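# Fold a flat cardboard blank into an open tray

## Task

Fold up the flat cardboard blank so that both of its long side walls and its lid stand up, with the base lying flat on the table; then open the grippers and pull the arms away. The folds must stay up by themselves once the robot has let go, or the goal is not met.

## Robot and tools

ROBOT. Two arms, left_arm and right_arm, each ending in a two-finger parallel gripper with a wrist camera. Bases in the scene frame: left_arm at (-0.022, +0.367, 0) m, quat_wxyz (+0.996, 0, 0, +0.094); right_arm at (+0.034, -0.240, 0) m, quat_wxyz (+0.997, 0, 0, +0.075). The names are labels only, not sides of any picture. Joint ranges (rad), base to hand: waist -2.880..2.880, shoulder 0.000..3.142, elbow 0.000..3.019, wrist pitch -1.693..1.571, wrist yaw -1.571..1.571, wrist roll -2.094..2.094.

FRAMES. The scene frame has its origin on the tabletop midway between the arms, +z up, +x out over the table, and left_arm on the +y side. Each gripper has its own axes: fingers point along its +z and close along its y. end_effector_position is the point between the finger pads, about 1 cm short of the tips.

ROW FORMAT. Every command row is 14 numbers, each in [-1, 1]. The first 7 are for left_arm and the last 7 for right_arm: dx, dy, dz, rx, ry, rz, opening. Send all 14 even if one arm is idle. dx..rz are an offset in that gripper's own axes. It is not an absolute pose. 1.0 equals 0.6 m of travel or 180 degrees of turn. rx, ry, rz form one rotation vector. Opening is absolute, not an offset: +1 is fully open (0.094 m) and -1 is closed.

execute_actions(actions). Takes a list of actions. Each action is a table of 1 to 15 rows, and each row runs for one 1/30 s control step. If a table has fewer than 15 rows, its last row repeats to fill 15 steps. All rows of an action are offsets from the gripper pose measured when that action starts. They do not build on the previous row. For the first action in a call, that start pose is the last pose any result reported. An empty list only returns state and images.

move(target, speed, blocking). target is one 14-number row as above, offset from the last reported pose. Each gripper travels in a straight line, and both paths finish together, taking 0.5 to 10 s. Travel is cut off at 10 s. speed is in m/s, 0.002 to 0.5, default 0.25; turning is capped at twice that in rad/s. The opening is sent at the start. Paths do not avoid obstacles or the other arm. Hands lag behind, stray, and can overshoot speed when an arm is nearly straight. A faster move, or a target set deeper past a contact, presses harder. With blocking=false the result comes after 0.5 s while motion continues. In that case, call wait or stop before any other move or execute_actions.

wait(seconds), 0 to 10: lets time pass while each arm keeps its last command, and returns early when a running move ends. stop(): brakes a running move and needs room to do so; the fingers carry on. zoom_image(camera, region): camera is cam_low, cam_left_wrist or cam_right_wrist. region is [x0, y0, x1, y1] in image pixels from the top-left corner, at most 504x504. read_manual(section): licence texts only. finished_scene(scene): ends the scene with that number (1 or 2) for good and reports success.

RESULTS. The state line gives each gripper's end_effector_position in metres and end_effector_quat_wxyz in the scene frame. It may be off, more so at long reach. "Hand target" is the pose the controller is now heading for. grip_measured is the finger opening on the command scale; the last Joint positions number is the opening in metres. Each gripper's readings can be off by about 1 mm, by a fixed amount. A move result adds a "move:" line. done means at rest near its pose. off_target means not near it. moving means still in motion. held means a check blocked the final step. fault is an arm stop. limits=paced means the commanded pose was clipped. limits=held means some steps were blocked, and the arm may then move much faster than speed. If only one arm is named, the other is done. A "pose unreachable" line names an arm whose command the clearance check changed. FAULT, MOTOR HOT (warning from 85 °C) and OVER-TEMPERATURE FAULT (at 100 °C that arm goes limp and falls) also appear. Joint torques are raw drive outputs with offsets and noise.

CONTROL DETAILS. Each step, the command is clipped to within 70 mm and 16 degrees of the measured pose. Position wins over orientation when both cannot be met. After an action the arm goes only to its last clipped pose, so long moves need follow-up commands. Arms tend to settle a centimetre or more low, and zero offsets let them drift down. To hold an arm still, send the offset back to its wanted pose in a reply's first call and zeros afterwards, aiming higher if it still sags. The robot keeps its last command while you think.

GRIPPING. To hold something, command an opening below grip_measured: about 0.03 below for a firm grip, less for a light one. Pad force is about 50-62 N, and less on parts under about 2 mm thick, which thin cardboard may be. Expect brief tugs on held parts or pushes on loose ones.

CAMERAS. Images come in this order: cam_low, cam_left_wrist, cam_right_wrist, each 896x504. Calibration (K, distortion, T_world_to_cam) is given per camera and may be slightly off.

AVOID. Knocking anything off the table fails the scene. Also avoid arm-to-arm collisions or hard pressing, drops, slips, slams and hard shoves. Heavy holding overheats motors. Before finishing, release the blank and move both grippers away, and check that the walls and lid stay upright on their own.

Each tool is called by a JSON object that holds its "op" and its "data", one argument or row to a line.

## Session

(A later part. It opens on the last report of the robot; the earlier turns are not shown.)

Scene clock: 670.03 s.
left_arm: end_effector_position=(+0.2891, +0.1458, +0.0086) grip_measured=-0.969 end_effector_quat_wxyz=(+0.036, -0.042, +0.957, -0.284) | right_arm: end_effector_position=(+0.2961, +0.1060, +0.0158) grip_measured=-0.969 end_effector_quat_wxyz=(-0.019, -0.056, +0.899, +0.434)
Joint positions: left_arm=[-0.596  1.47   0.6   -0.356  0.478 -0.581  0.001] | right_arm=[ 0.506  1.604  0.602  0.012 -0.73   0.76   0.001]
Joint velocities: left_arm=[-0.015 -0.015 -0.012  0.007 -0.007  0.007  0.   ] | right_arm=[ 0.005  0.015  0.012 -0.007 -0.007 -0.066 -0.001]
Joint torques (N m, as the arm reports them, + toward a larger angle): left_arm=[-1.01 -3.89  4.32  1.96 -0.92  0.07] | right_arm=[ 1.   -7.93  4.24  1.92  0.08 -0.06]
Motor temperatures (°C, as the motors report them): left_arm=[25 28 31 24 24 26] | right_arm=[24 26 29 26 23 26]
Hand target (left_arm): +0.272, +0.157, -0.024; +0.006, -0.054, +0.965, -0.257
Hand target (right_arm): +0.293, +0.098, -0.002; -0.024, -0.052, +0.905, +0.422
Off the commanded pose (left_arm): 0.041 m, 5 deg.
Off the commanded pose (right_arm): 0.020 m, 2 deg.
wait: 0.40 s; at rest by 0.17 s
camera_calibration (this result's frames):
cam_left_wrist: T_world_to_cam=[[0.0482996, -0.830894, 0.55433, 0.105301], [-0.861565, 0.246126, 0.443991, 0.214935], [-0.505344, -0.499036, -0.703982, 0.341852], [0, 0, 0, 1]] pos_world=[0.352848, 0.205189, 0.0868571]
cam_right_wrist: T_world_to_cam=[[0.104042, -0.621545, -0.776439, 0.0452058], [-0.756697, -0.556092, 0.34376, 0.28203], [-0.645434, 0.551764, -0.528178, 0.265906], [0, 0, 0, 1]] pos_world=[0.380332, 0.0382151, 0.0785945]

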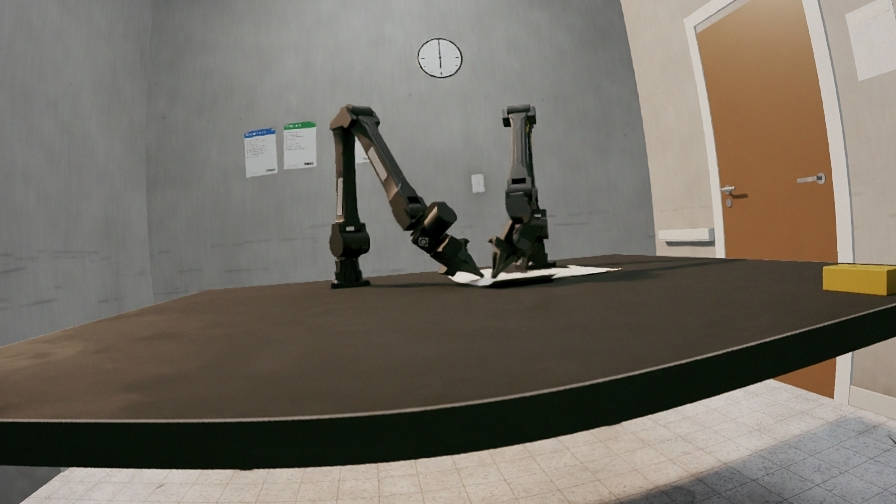

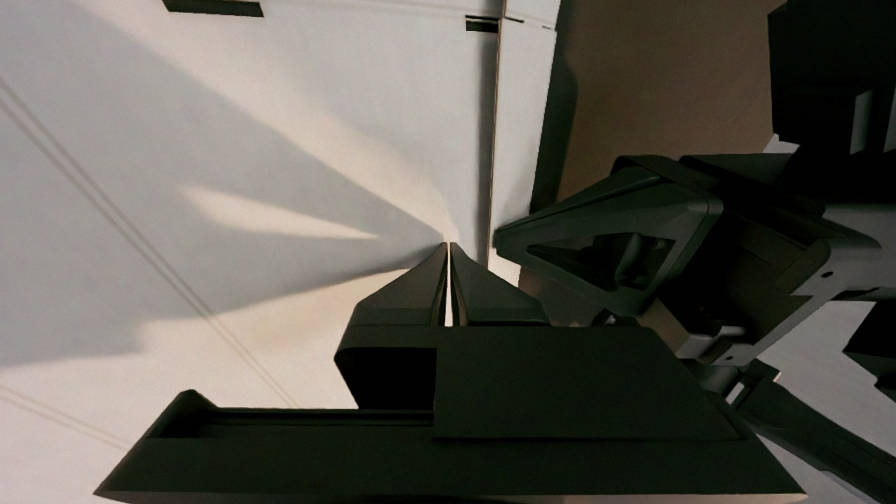

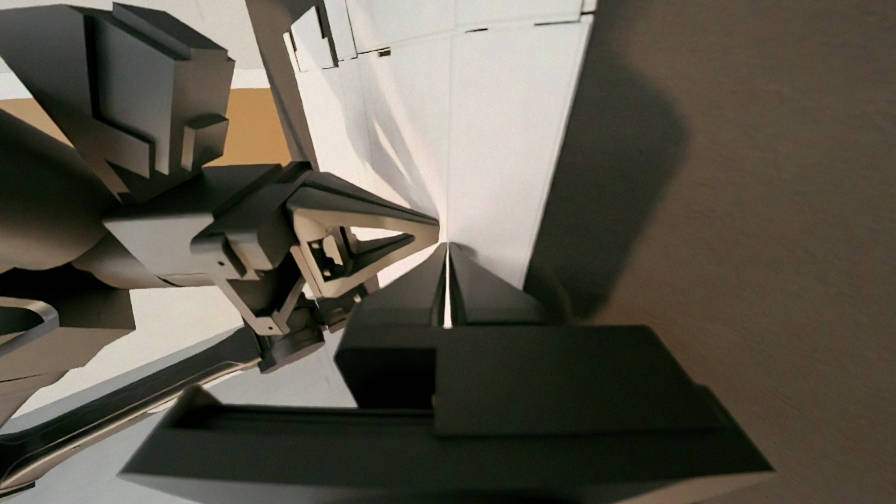

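{"op": "execute_actions", "data": {
  "actions": [
    [[0.0258,0.049,0.0397,-0.0184,0.0156,-0.0119,-0.97,0.0061,-0.0260,0.0061,0.0103,0.002,0.004,-0.97],[0.0258,0.049,0.0397,-0.0184,0.0156,-0.0119,-0.97,0.0060,-0.0200,0.0020,0.0122,0.002,0.004,-0.97],[0.0258,0.049,0.0397,-0.0184,0.0156,-0.0119,-0.97,0.0059,-0.0141,-0.0021,0.0140,0.002,0.004,-0.97],[0.0258,0.049,0.0397,-0.0184,0.0156,-0.0119,-0.97,0.0057,-0.0081,-0.0062,0.0158,0.002,0.004,-0.97],[0.0258,0.049,0.0397,-0.0184,0.0156,-0.0119,-0.97,0.0056,-0.0022,-0.0103,0.0177,0.002,0.004,-0.97],[0.0258,0.049,0.0397,-0.0184,0.0156,-0.0119,-0.97,0.0055,0.0038,-0.0144,0.0195,0.002,0.004,-0.97],[0.0258,0.049,0.0397,-0.0184,0.0156,-0.0119,-0.97,0.0054,0.0097,-0.0185,0.0213,0.002,0.004,-0.97],[0.0258,0.049,0.0397,-0.0184,0.0156,-0.0119,-0.97,0.0053,0.0157,-0.0225,0.0232,0.002,0.0042,-0.97],[0.0258,0.049,0.0397,-0.0184,0.0156,-0.0119,-0.97,0.0052,0.0216,-0.0266,0.0250,0.0021,0.0042,-0.97],[0.0258,0.049,0.0397,-0.0184,0.0156,-0.0119,-0.97,0.0051,0.0276,-0.0307,0.0268,0.0021,0.0042,-0.97],[0.0258,0.049,0.0397,-0.0184,0.0156,-0.0119,-0.97,0.0050,0.0335,-0.0348,0.0287,0.0021,0.0042,-0.97],[0.0258,0.049,0.0397,-0.0184,0.0156,-0.0119,-0.97,0.0048,0.0395,-0.0389,0.0305,0.0021,0.0043,-0.97],[0.0258,0.049,0.0397,-0.0184,0.0156,-0.0119,-0.97,0.0047,0.0454,-0.0430,0.0323,0.0021,0.0043,-0.97],[0.0258,0.049,0.0397,-0.0184,0.0156,-0.0119,-0.97,0.0046,0.0514,-0.0471,0.0342,0.0021,0.0043,-0.97],[0.0258,0.049,0.0397,-0.0184,0.0156,-0.0119,-0.97,0.0045,0.0573,-0.0512,0.0360,0.0021,0.0043,-0.97]]
  ]
}}

{"op": "wait", "data": {
  "seconds": 0.6
}}

{"op": "zoom_image", "data": {
  "camera": "cam_low",
  "region": [400, 205, 560, 295]
}}

Scene clock: 758.40 s.
left_arm: end_effector_position=(+0.2891, +0.1458, +0.0086) grip_measured=-0.969 end_effector_quat_wxyz=(+0.036, -0.042, +0.957, -0.284) | right_arm: end_effector_position=(+0.2879, +0.0858, +0.0353) grip_measured=-0.969 end_effector_quat_wxyz=(-0.030, -0.029, +0.925, +0.377)
Joint positions: left_arm=[-0.596  1.47   0.6   -0.356  0.478 -0.581  0.001] | right_arm=[ 0.508  1.48   0.619 -0.237 -0.641  0.755  0.001]
Joint velocities: left_arm=[-0.005 -0.005 -0.012 -0.012  0.007  0.066 -0.   ] | right_arm=[ 0.054 -0.23   0.11  -0.676  0.139  0.051 -0.   ]
Joint torques (N m, as the arm reports them, + toward a larger angle): left_arm=[-0.84 -3.93  4.42  1.92 -0.91  0.07] | right_arm=[  2.92 -12.35   9.84   1.02  -0.48  -0.06]
Motor temperatures (°C, as the motors report them): left_arm=[25 27 31 24 25 26] | right_arm=[24 26 29 26 23 26]
Hand target (left_arm): +0.272, +0.157, -0.024; +0.006, -0.054, +0.965, -0.257
Hand target (right_arm): +0.293, +0.102, +0.061; -0.020, -0.051, +0.922, +0.383
Off the commanded pose (left_arm): 0.041 m, 5 deg.
Off the commanded pose (right_arm): 0.032 m, 3 deg.
camera_calibration (this result's frames):
cam_left_wrist: T_world_to_cam=[[0.0482996, -0.830894, 0.55433, 0.105301], [-0.861565, 0.246126, 0.443991, 0.214935], [-0.505344, -0.499036, -0.703982, 0.341852], [0, 0, 0, 1]] pos_world=[0.352848, 0.205189, 0.0868571]
cam_right_wrist: T_world_to_cam=[[0.0518927, -0.71781, -0.694302, 0.0689617], [-0.763078, -0.476992, 0.436109, 0.249715], [-0.64422, 0.507176, -0.572498, 0.287066], [0, 0, 0, 1]] pos_world=[0.371906, 0.0230205, 0.103322]

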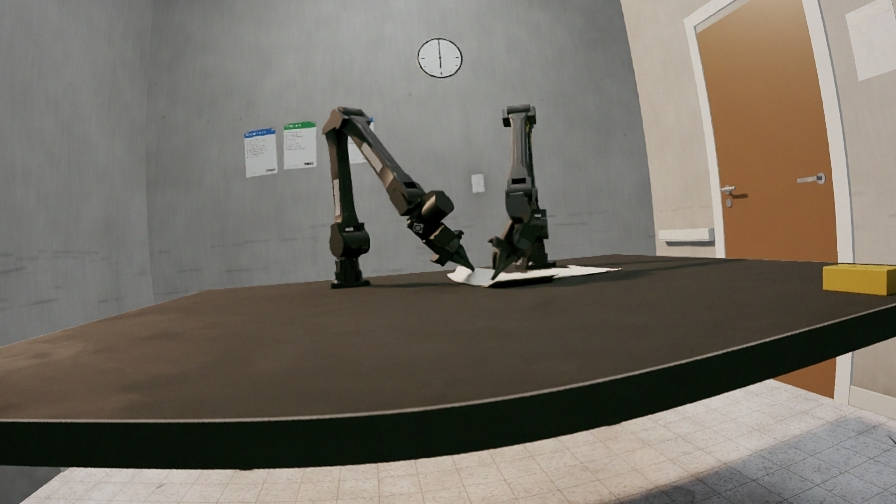

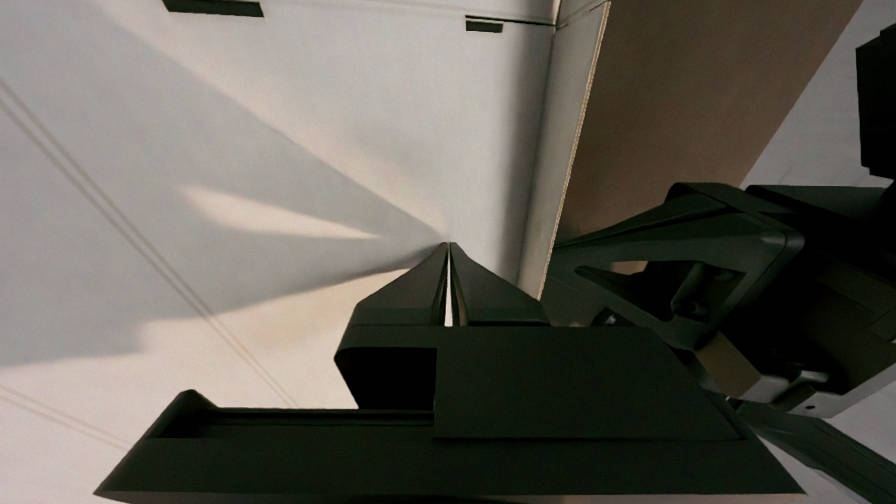

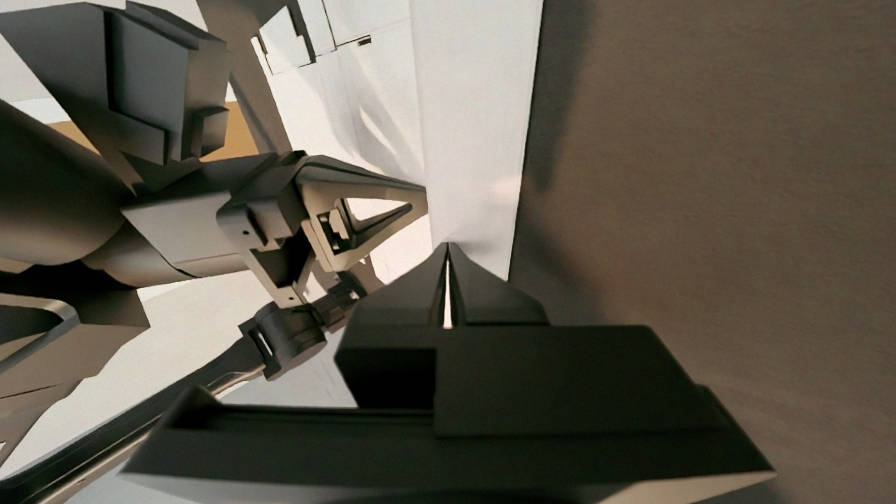

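Scene clock: 759.00 s.
left_arm: end_effector_position=(+0.2891, +0.1458, +0.0086) grip_measured=-0.969 end_effector_quat_wxyz=(+0.036, -0.042, +0.957, -0.284) | right_arm: end_effector_position=(+0.2819, +0.0862, +0.0397) grip_measured=-0.969 end_effector_quat_wxyz=(-0.038, -0.032, +0.928, +0.370)
Joint positions: left_arm=[-0.596  1.47   0.6   -0.356  0.478 -0.581  0.001] | right_arm=[ 0.519  1.463  0.625 -0.281 -0.637  0.753  0.001]
Joint velocities: left_arm=[ 0.005 -0.005 -0.012  0.002 -0.037 -0.007  0.   ] | right_arm=[ 0.015 -0.005 -0.002 -0.007  0.081  0.022 -0.001]
Joint torques (N m, as the arm reports them, + toward a larger angle): left_arm=[-1.22 -3.82  4.37  1.94 -0.92  0.08] | right_arm=[  2.43 -11.64   9.9    0.77  -0.41  -0.05]
Motor temperatures (°C, as the motors report them): left_arm=[25 27 31 24 25 26] | right_arm=[24 26 29 26 23 26]
Hand target (left_arm): +0.272, +0.157, -0.024; +0.006, -0.054, +0.965, -0.257
Hand target (right_arm): +0.293, +0.102, +0.061; -0.020, -0.052, +0.922, +0.383
Off the commanded pose (left_arm): 0.041 m, 5 deg.
Off the commanded pose (right_arm): 0.030 m, 3 deg.
wait: 0.60 s; at rest by 0.30 s
camera_calibration (this result's frames):
cam_left_wrist: T_world_to_cam=[[0.0482996, -0.830894, 0.55433, 0.105301], [-0.861565, 0.246126, 0.443991, 0.214935], [-0.505344, -0.499036, -0.703982, 0.341852], [0, 0, 0, 1]] pos_world=[0.352848, 0.205189, 0.0868571]
cam_right_wrist: T_world_to_cam=[[0.0515424, -0.727116, -0.684577, 0.0731851], [-0.752629, -0.478852, 0.451942, 0.24], [-0.656425, 0.491938, -0.57193, 0.290259], [0, 0, 0, 1]] pos_world=[0.367392, 0.0253494, 0.107642]

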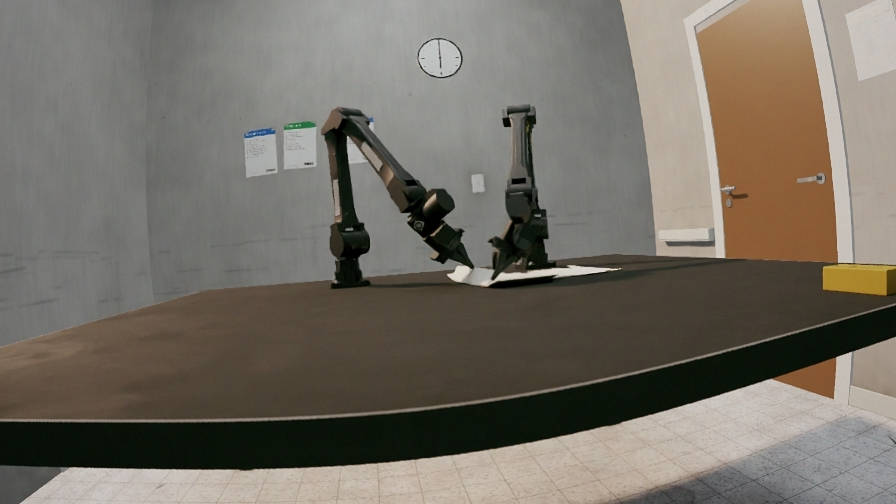

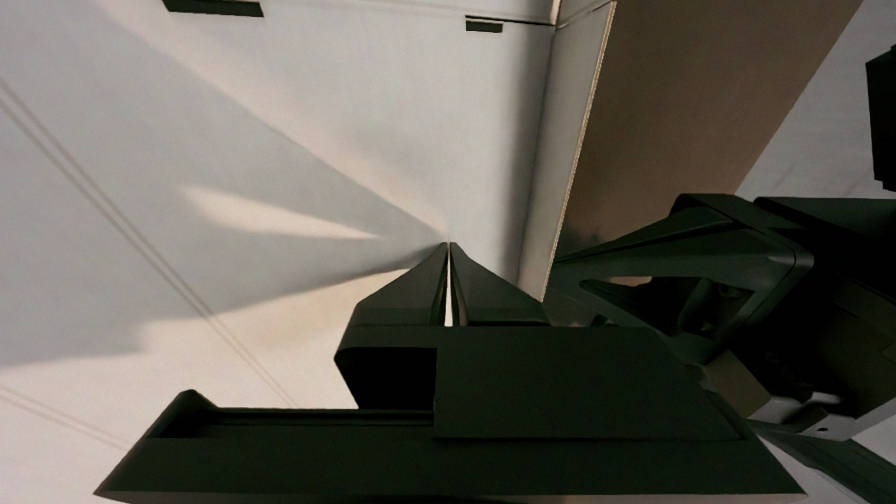

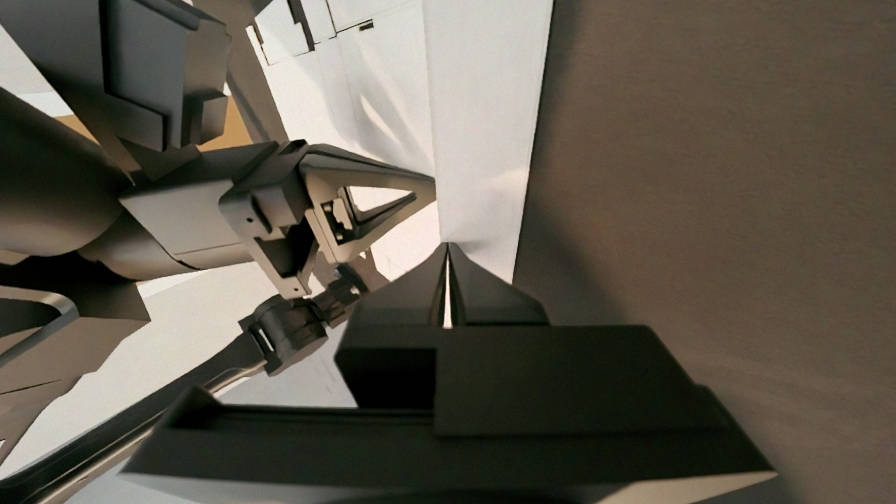

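Region (400, 205, 560, 295) of cam_low's 896x504 image, scaled by 3.150, with more detail than that image has; it fills the top 284 rows of this view, and the rest is white.

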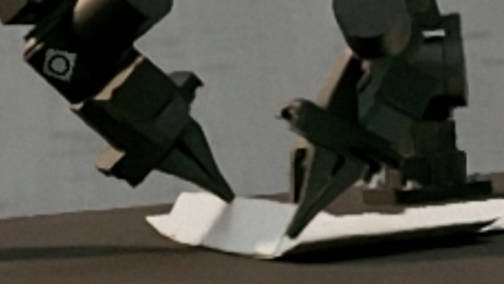

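{"op": "execute_actions", "data": {
  "actions": [
    [[0.0258,0.049,0.0397,-0.0184,0.0156,-0.0119,-0.97,-0.0188,0.0473,-0.0140,-0.0076,-0.0049,-0.0163,-0.97],[0.0258,0.049,0.0397,-0.0184,0.0156,-0.0119,-0.97,-0.0185,0.0492,-0.0184,-0.0076,-0.0049,-0.0163,-0.97],[0.0258,0.049,0.0397,-0.0184,0.0156,-0.0119,-0.97,-0.0181,0.0512,-0.0229,-0.0076,-0.0049,-0.0163,-0.97],[0.0258,0.049,0.0397,-0.0184,0.0156,-0.0119,-0.97,-0.0178,0.0531,-0.0274,-0.0076,-0.0049,-0.0163,-0.97],[0.0258,0.049,0.0397,-0.0184,0.0156,-0.0119,-0.97,-0.0174,0.0551,-0.0318,-0.0076,-0.0049,-0.0163,-0.97],[0.0258,0.049,0.0397,-0.0184,0.0156,-0.0119,-0.97,-0.0170,0.0570,-0.0363,-0.0076,-0.0049,-0.0163,-0.97],[0.0258,0.049,0.0397,-0.0184,0.0156,-0.0119,-0.97,-0.0167,0.0590,-0.0407,-0.0076,-0.0049,-0.0163,-0.97],[0.0258,0.049,0.0397,-0.0184,0.0156,-0.0119,-0.97,-0.0163,0.0609,-0.0452,-0.0076,-0.0049,-0.0163,-0.97],[0.0258,0.049,0.0397,-0.0184,0.0156,-0.0119,-0.97,-0.0179,0.0645,-0.0418,-0.0076,-0.0049,-0.0163,-0.97],[0.0258,0.049,0.0397,-0.0184,0.0156,-0.0119,-0.97,-0.0195,0.0680,-0.0384,-0.0076,-0.0049,-0.0163,-0.97],[0.0258,0.049,0.0397,-0.0184,0.0156,-0.0119,-0.97,-0.0211,0.0716,-0.0350,-0.0076,-0.0049,-0.0163,-0.97],[0.0258,0.049,0.0397,-0.0184,0.0156,-0.0119,-0.97,-0.0227,0.0752,-0.0316,-0.0076,-0.0049,-0.0163,-0.97],[0.0258,0.049,0.0397,-0.0184,0.0156,-0.0119,-0.97,-0.0243,0.0788,-0.0282,-0.0076,-0.0049,-0.0163,-0.97],[0.0258,0.049,0.0397,-0.0184,0.0156,-0.0119,-0.97,-0.0259,0.0823,-0.0248,-0.0076,-0.0049,-0.0163,-0.97],[0.0258,0.049,0.0397,-0.0184,0.0156,-0.0119,-0.97,-0.0275,0.0859,-0.0214,-0.0076,-0.0049,-0.0163,-0.97]]
  ]
}}

{"op": "wait", "data": {
  "seconds": 0.6
}}

{"op": "zoom_image", "data": {
  "camera": "cam_low",
  "region": [400, 205, 560, 295]
}}

Scene clock: 789.43 s.
left_arm: end_effector_position=(+0.2891, +0.1458, +0.0086) grip_measured=-0.969 end_effector_quat_wxyz=(+0.036, -0.042, +0.957, -0.284) | right_arm: end_effector_position=(+0.2824, +0.0917, +0.0644) grip_measured=-0.969 end_effector_quat_wxyz=(-0.036, -0.041, +0.927, +0.370)
Joint positions: left_arm=[-0.596  1.47   0.6   -0.356  0.478 -0.581  0.001] | right_arm=[ 0.53   1.411  0.663 -0.368 -0.634  0.743  0.001]
Joint velocities: left_arm=[-0.015 -0.015  0.002  0.002 -0.022  0.007 -0.   ] | right_arm=[ 0.142 -0.005  0.178 -0.017  0.037  0.081  0.   ]
Joint torques (N m, as the arm reports them, + toward a larger angle): left_arm=[-1.1  -3.63  4.32  1.86 -0.93  0.08] | right_arm=[ 2.35 -9.03 10.87  1.33 -0.33  0.21]
Motor temperatures (°C, as the motors report them): left_arm=[25 27 30 24 25 26] | right_arm=[24 26 31 26 23 26]
Hand target (left_arm): +0.272, +0.157, -0.024; +0.006, -0.054, +0.965, -0.257
Hand target (right_arm): +0.296, +0.114, +0.085; -0.021, -0.052, +0.922, +0.384
Off the commanded pose (left_arm): 0.041 m, 5 deg.
Off the commanded pose (right_arm): 0.035 m, 3 deg.
camera_calibration (this result's frames):
cam_left_wrist: T_world_to_cam=[[0.0482996, -0.830894, 0.55433, 0.105301], [-0.861565, 0.246126, 0.443991, 0.214935], [-0.505344, -0.499036, -0.703982, 0.341852], [0, 0, 0, 1]] pos_world=[0.352848, 0.205189, 0.0868571]
cam_right_wrist: T_world_to_cam=[[0.0708837, -0.726112, -0.683912, 0.0884364], [-0.749216, -0.491402, 0.444071, 0.232533], [-0.658522, 0.480921, -0.578847, 0.304077], [0, 0, 0, 1]] pos_world=[0.36819, 0.0322449, 0.133236]

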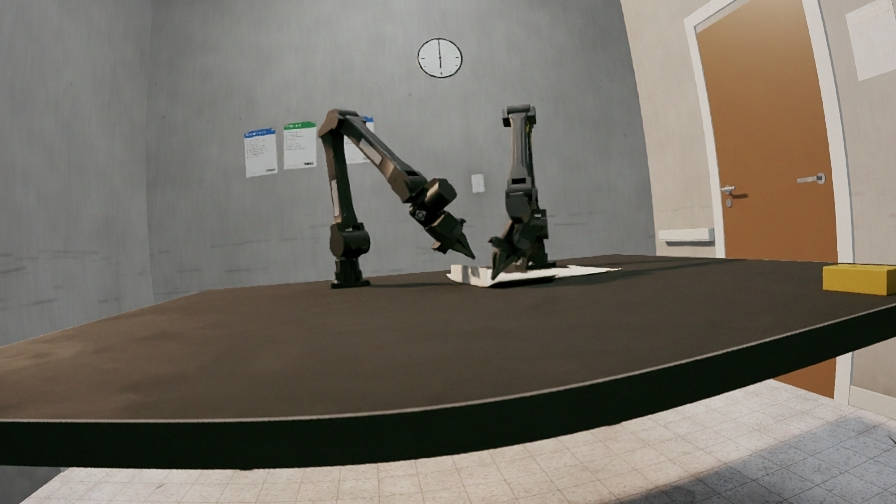

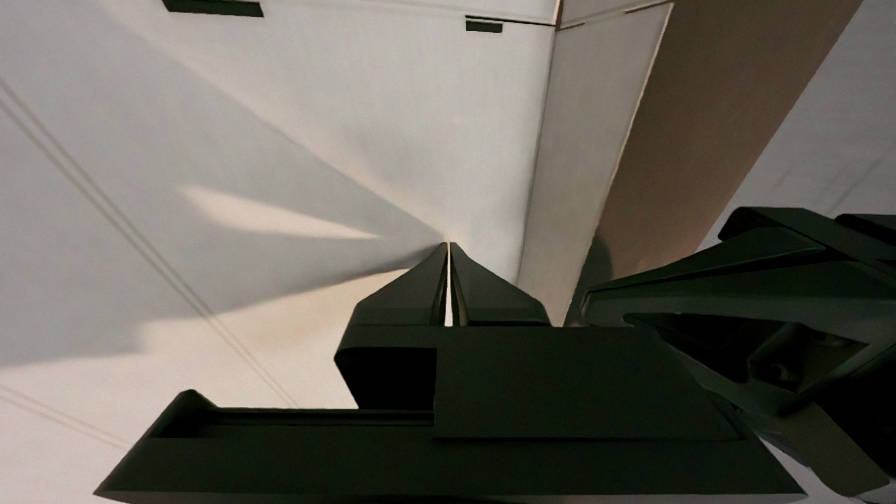

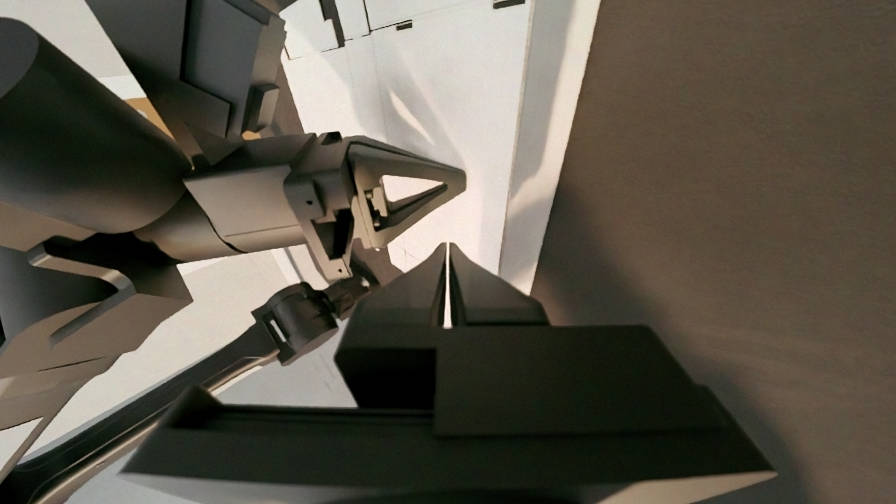

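Scene clock: 790.03 s.
left_arm: end_effector_position=(+0.2891, +0.1458, +0.0086) grip_measured=-0.969 end_effector_quat_wxyz=(+0.036, -0.042, +0.957, -0.284) | right_arm: end_effector_position=(+0.2829, +0.1010, +0.0710) grip_measured=-0.969 end_effector_quat_wxyz=(-0.033, -0.050, +0.925, +0.374)
Joint positions: left_arm=[-0.596  1.47   0.6   -0.356  0.478 -0.581  0.001] | right_arm=[ 0.548  1.411  0.681 -0.368 -0.632  0.747  0.001]
Joint velocities: left_arm=[-0.005  0.005  0.002  0.002 -0.051 -0.022 -0.   ] | right_arm=[ 0.005  0.005 -0.017 -0.027 -0.022  0.051 -0.   ]
Joint torques (N m, as the arm reports them, + toward a larger angle): left_arm=[-1.1  -3.42  4.34  1.85 -0.91  0.08] | right_arm=[ 1.74 -9.33 10.49  1.35 -0.31  0.2 ]
Motor temperatures (°C, as the motors report them): left_arm=[25 27 30 24 25 26] | right_arm=[24 26 31 26 23 26]
Hand target (left_arm): +0.272, +0.157, -0.024; +0.006, -0.054, +0.965, -0.257
Hand target (right_arm): +0.296, +0.114, +0.085; -0.021, -0.052, +0.922, +0.384
Off the commanded pose (left_arm): 0.041 m, 5 deg.
Off the commanded pose (right_arm): 0.025 m, 2 deg.
wait: 0.60 s; at rest by 0.30 s
camera_calibration (this result's frames):
cam_left_wrist: T_world_to_cam=[[0.0482996, -0.830894, 0.55433, 0.105301], [-0.861565, 0.246126, 0.443991, 0.214935], [-0.505344, -0.499036, -0.703982, 0.341852], [0, 0, 0, 1]] pos_world=[0.352848, 0.205189, 0.0868571]
cam_right_wrist: T_world_to_cam=[[0.0897582, -0.718076, -0.690152, 0.0940153], [-0.747431, -0.506547, 0.429834, 0.236581], [-0.658248, 0.47726, -0.582179, 0.304257], [0, 0, 0, 1]] pos_world=[0.368666, 0.0421395, 0.140327]

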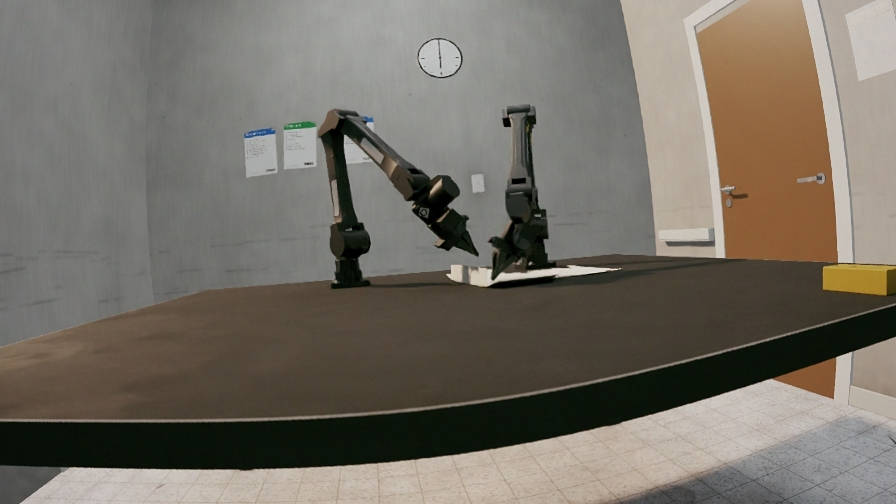

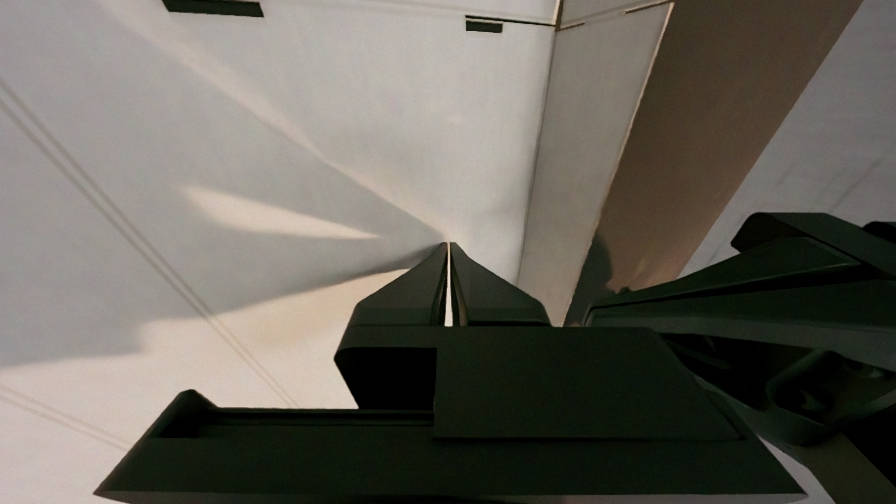

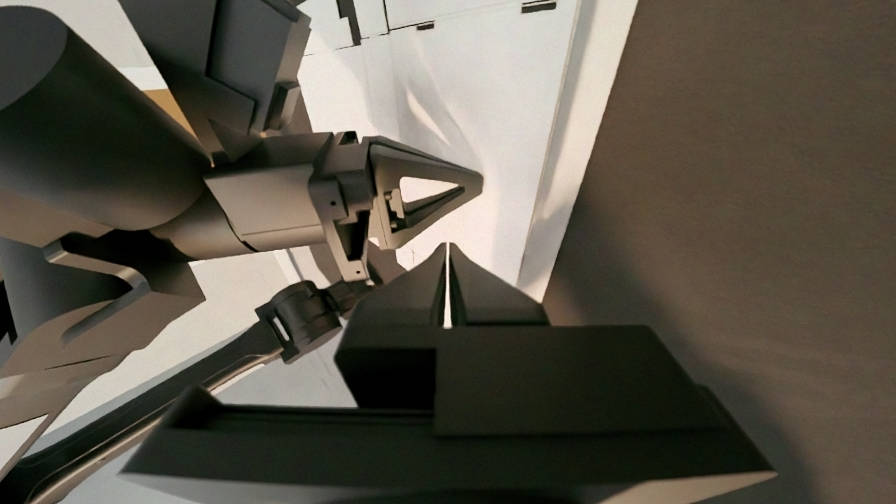

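Region (400, 205, 560, 295) of cam_low's 896x504 image, scaled by 3.150, with more detail than that image has; it fills the top 284 rows of this view, and the rest is white.

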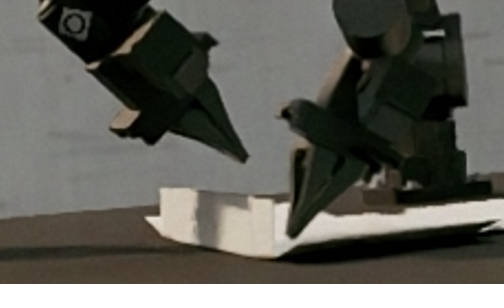

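{"op": "execute_actions", "data": {
  "actions": [
    [[0.0258,0.049,0.0397,-0.0184,0.0156,-0.0119,-0.97,-0.0226,0.0239,0.0018,0.0010,-0.0063,-0.0043,-0.97],[0.0258,0.049,0.0397,-0.0184,0.0156,-0.0119,-0.97,-0.0217,0.0175,0.0076,0.0070,-0.0064,-0.0043,-0.97],[0.0258,0.049,0.0397,-0.0184,0.0156,-0.0119,-0.97,-0.0207,0.0112,0.0133,0.0131,-0.0064,-0.0042,-0.97],[0.0258,0.049,0.0397,-0.0184,0.0156,-0.0119,-0.97,-0.0197,0.0048,0.0191,0.0191,-0.0065,-0.0041,-0.97],[0.0258,0.049,0.0397,-0.0184,0.0156,-0.0119,-0.97,-0.0187,-0.0015,0.0249,0.0251,-0.0065,-0.0041,-0.97],[0.0258,0.049,0.0397,-0.0184,0.0156,-0.0119,-0.97,-0.0178,-0.0079,0.0307,0.0311,-0.0065,-0.0040,-0.97],[0.0258,0.049,0.0397,-0.0184,0.0156,-0.0119,-0.97,-0.0168,-0.0142,0.0365,0.0372,-0.0066,-0.0039,-0.97],[0.0258,0.049,0.0397,-0.0184,0.0156,-0.0119,-0.97,-0.0158,-0.0206,0.0422,0.0432,-0.0066,-0.0039,-0.97],[0.0258,0.049,0.0397,-0.0184,0.0156,-0.0119,-0.97,-0.0148,-0.0269,0.0480,0.0492,-0.0067,-0.0038,-0.97],[0.0258,0.049,0.0397,-0.0184,0.0156,-0.0119,-0.97,-0.0139,-0.0333,0.0538,0.0552,-0.0067,-0.0037,-0.97],[0.0258,0.049,0.0397,-0.0184,0.0156,-0.0119,-0.97,-0.0129,-0.0396,0.0596,0.0613,-0.0068,-0.0037,-0.97],[0.0258,0.049,0.0397,-0.0184,0.0156,-0.0119,-0.97,-0.0119,-0.0460,0.0654,0.0673,-0.0068,-0.0036,-0.97],[0.0258,0.049,0.0397,-0.0184,0.0156,-0.0119,-0.97,-0.0109,-0.0523,0.0711,0.0673,-0.0068,-0.0036,-0.97],[0.0258,0.049,0.0397,-0.0184,0.0156,-0.0119,-0.97,-0.0100,-0.0587,0.0769,0.0673,-0.0068,-0.0036,-0.97],[0.0258,0.049,0.0397,-0.0184,0.0156,-0.0119,-0.97,-0.0090,-0.0650,0.0827,0.0673,-0.0068,-0.0036,-0.97]]
  ]
}}

{"op": "wait", "data": {
  "seconds": 0.6
}}

{"op": "zoom_image", "data": {
  "camera": "cam_low",
  "region": [400, 205, 560, 295]
}}

Scene clock: 832.77 s.
left_arm: end_effector_position=(+0.2891, +0.1458, +0.0086) grip_measured=-0.969 end_effector_quat_wxyz=(+0.036, -0.042, +0.957, -0.284) | right_arm: end_effector_position=(+0.2736, +0.0949, +0.0116) grip_measured=-0.969 end_effector_quat_wxyz=(-0.025, -0.050, +0.961, +0.270)
Joint positions: left_arm=[-0.596  1.47   0.6   -0.356  0.478 -0.581  0.001] | right_arm=[ 0.623  1.525  0.686 -0.386 -0.435  0.747  0.001]
Joint velocities: left_arm=[ 0.015 -0.005 -0.007  0.007 -0.066  0.022 -0.   ] | right_arm=[ 0.103  0.259 -0.012  0.198  0.007 -0.037 -0.   ]
Joint torques (N m, as the arm reports them, + toward a larger angle): left_arm=[-0.69 -3.58  4.36  1.87 -0.9   0.08] | right_arm=[ 1.24 -8.9   8.66  1.65 -0.02  0.07]
Motor temperatures (°C, as the motors report them): left_arm=[25 27 30 24 25 26] | right_arm=[24 26 32 26 23 26]
Hand target (left_arm): +0.272, +0.157, -0.024; +0.006, -0.054, +0.965, -0.257
Hand target (right_arm): +0.285, +0.107, +0.009; -0.014, -0.055, +0.960, +0.275
Off the commanded pose (left_arm): 0.041 m, 5 deg.
Off the commanded pose (right_arm): 0.018 m, 1 deg.
camera_calibration (this result's frames):
cam_left_wrist: T_world_to_cam=[[0.0482996, -0.830894, 0.55433, 0.105301], [-0.861565, 0.246126, 0.443991, 0.214935], [-0.505344, -0.499036, -0.703982, 0.341852], [0, 0, 0, 1]] pos_world=[0.352848, 0.205189, 0.0868571]
cam_right_wrist: T_world_to_cam=[[0.103651, -0.851023, -0.514796, 0.05615], [-0.762337, -0.400413, 0.508441, 0.245197], [-0.638827, 0.339748, -0.69027, 0.275491], [0, 0, 0, 1]] pos_world=[0.357093, 0.0523677, 0.0944007]

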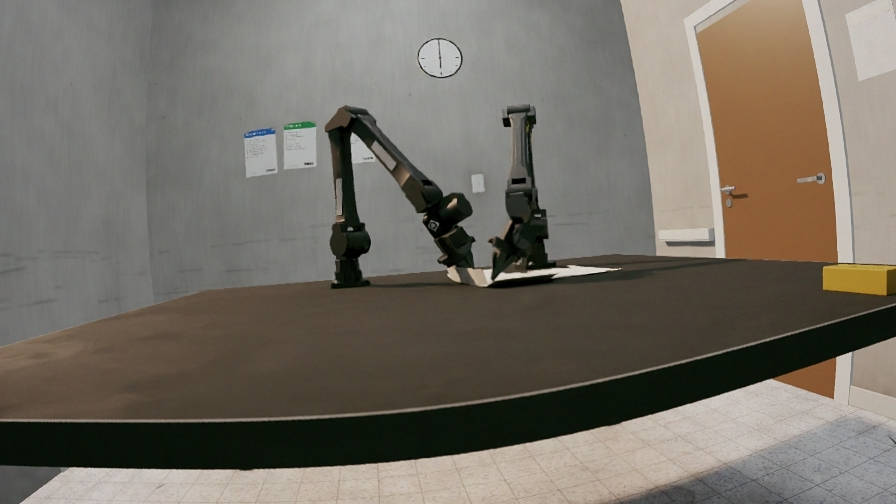

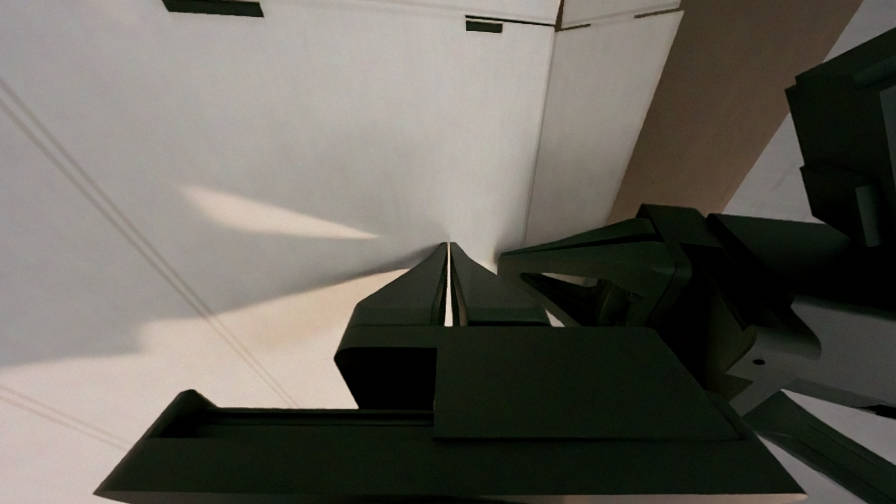

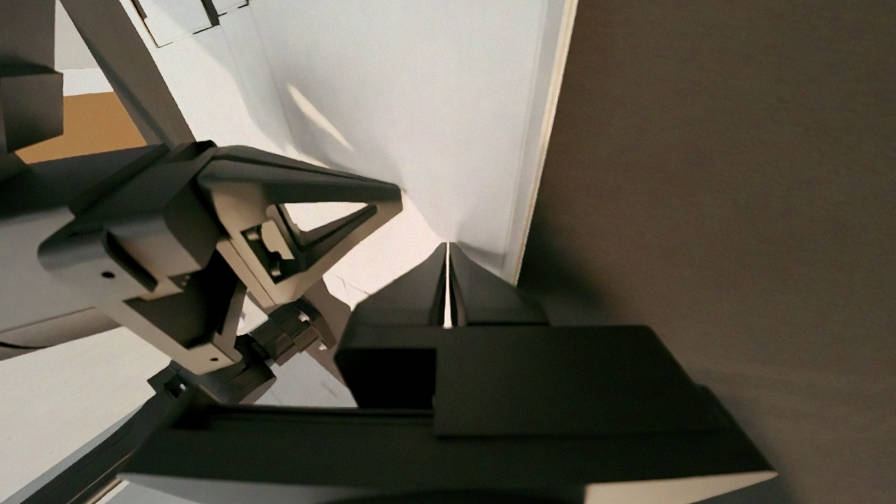

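Scene clock: 833.37 s.
left_arm: end_effector_position=(+0.2894, +0.1457, +0.0087) grip_measured=-0.969 end_effector_quat_wxyz=(+0.036, -0.042, +0.957, -0.284) | right_arm: end_effector_position=(+0.2734, +0.0969, +0.0069) grip_measured=-0.969 end_effector_quat_wxyz=(-0.026, -0.052, +0.961, +0.269)
Joint positions: left_arm=[-0.596  1.47   0.6   -0.355  0.478 -0.581  0.001] | right_arm=[ 0.627  1.541  0.687 -0.373 -0.435  0.747  0.001]
Joint velocities: left_arm=[-0.015 -0.015 -0.007 -0.007  0.007 -0.007  0.   ] | right_arm=[ 0.005 -0.005 -0.002 -0.002  0.022  0.007 -0.001]
Joint torques (N m, as the arm reports them, + toward a larger angle): left_arm=[-0.99 -3.67  4.34  1.72 -0.93  0.06] | right_arm=[ 1.49 -9.3   8.41  1.67 -0.02  0.07]
Motor temperatures (°C, as the motors report them): left_arm=[25 27 30 24 25 26] | right_arm=[24 26 32 26 23 26]
Hand target (left_arm): +0.272, +0.157, -0.024; +0.006, -0.053, +0.965, -0.257
Hand target (right_arm): +0.285, +0.107, +0.010; -0.014, -0.055, +0.960, +0.275
Off the commanded pose (left_arm): 0.041 m, 5 deg.
Off the commanded pose (right_arm): 0.017 m, 1 deg.
wait: 0.60 s; at rest by 0.27 s
camera_calibration (this result's frames):
cam_left_wrist: T_world_to_cam=[[0.0477173, -0.830642, 0.554758, 0.105289], [-0.862031, 0.246327, 0.442974, 0.215227], [-0.504605, -0.499356, -0.704285, 0.341814], [0, 0, 0, 1]] pos_world=[0.35299, 0.205128, 0.0869843]
cam_right_wrist: T_world_to_cam=[[0.106198, -0.85131, -0.513803, 0.0547851], [-0.760111, -0.402637, 0.510014, 0.247836], [-0.641056, 0.336385, -0.68985, 0.272403], [0, 0, 0, 1]] pos_world=[0.35719, 0.0547946, 0.0896664]

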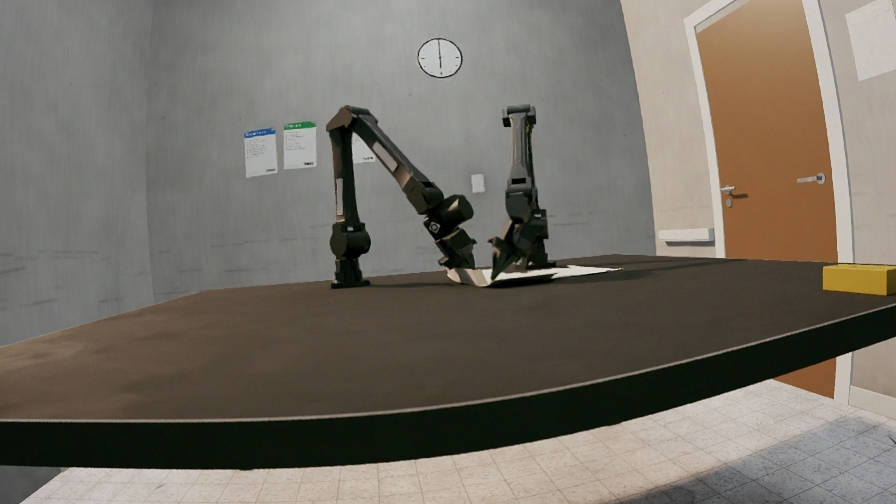

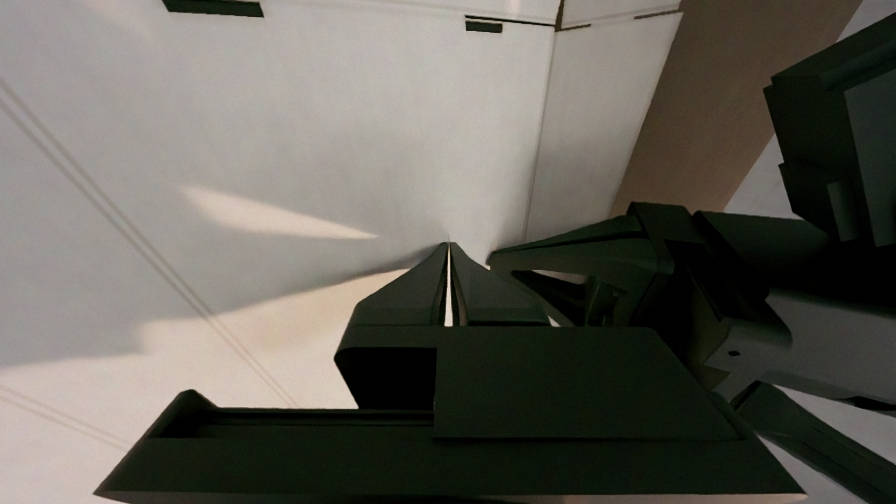

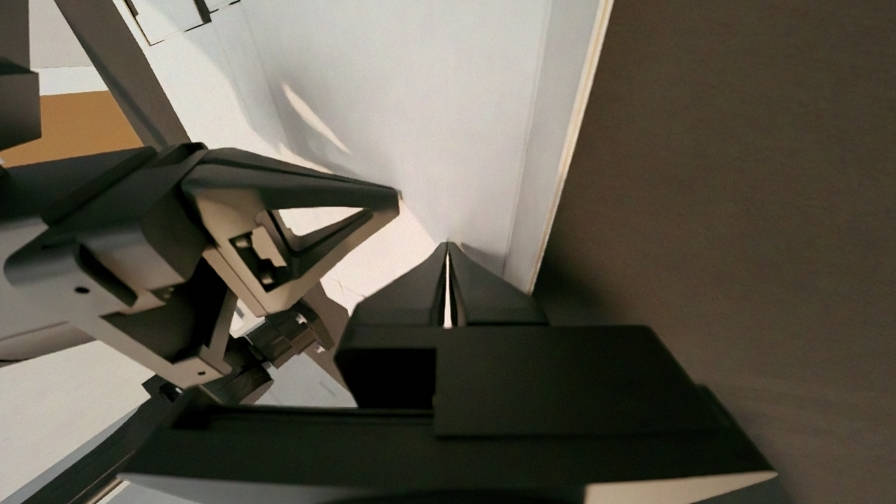

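Region (400, 205, 560, 295) of cam_low's 896x504 image, scaled by 3.150, with more detail than that image has; it fills the top 284 rows of this view, and the rest is white.

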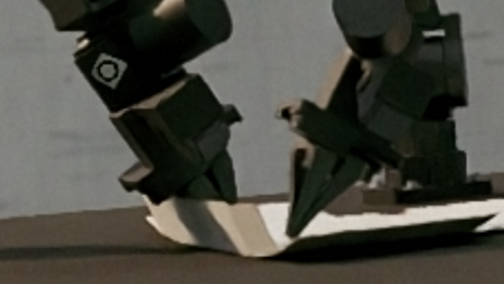

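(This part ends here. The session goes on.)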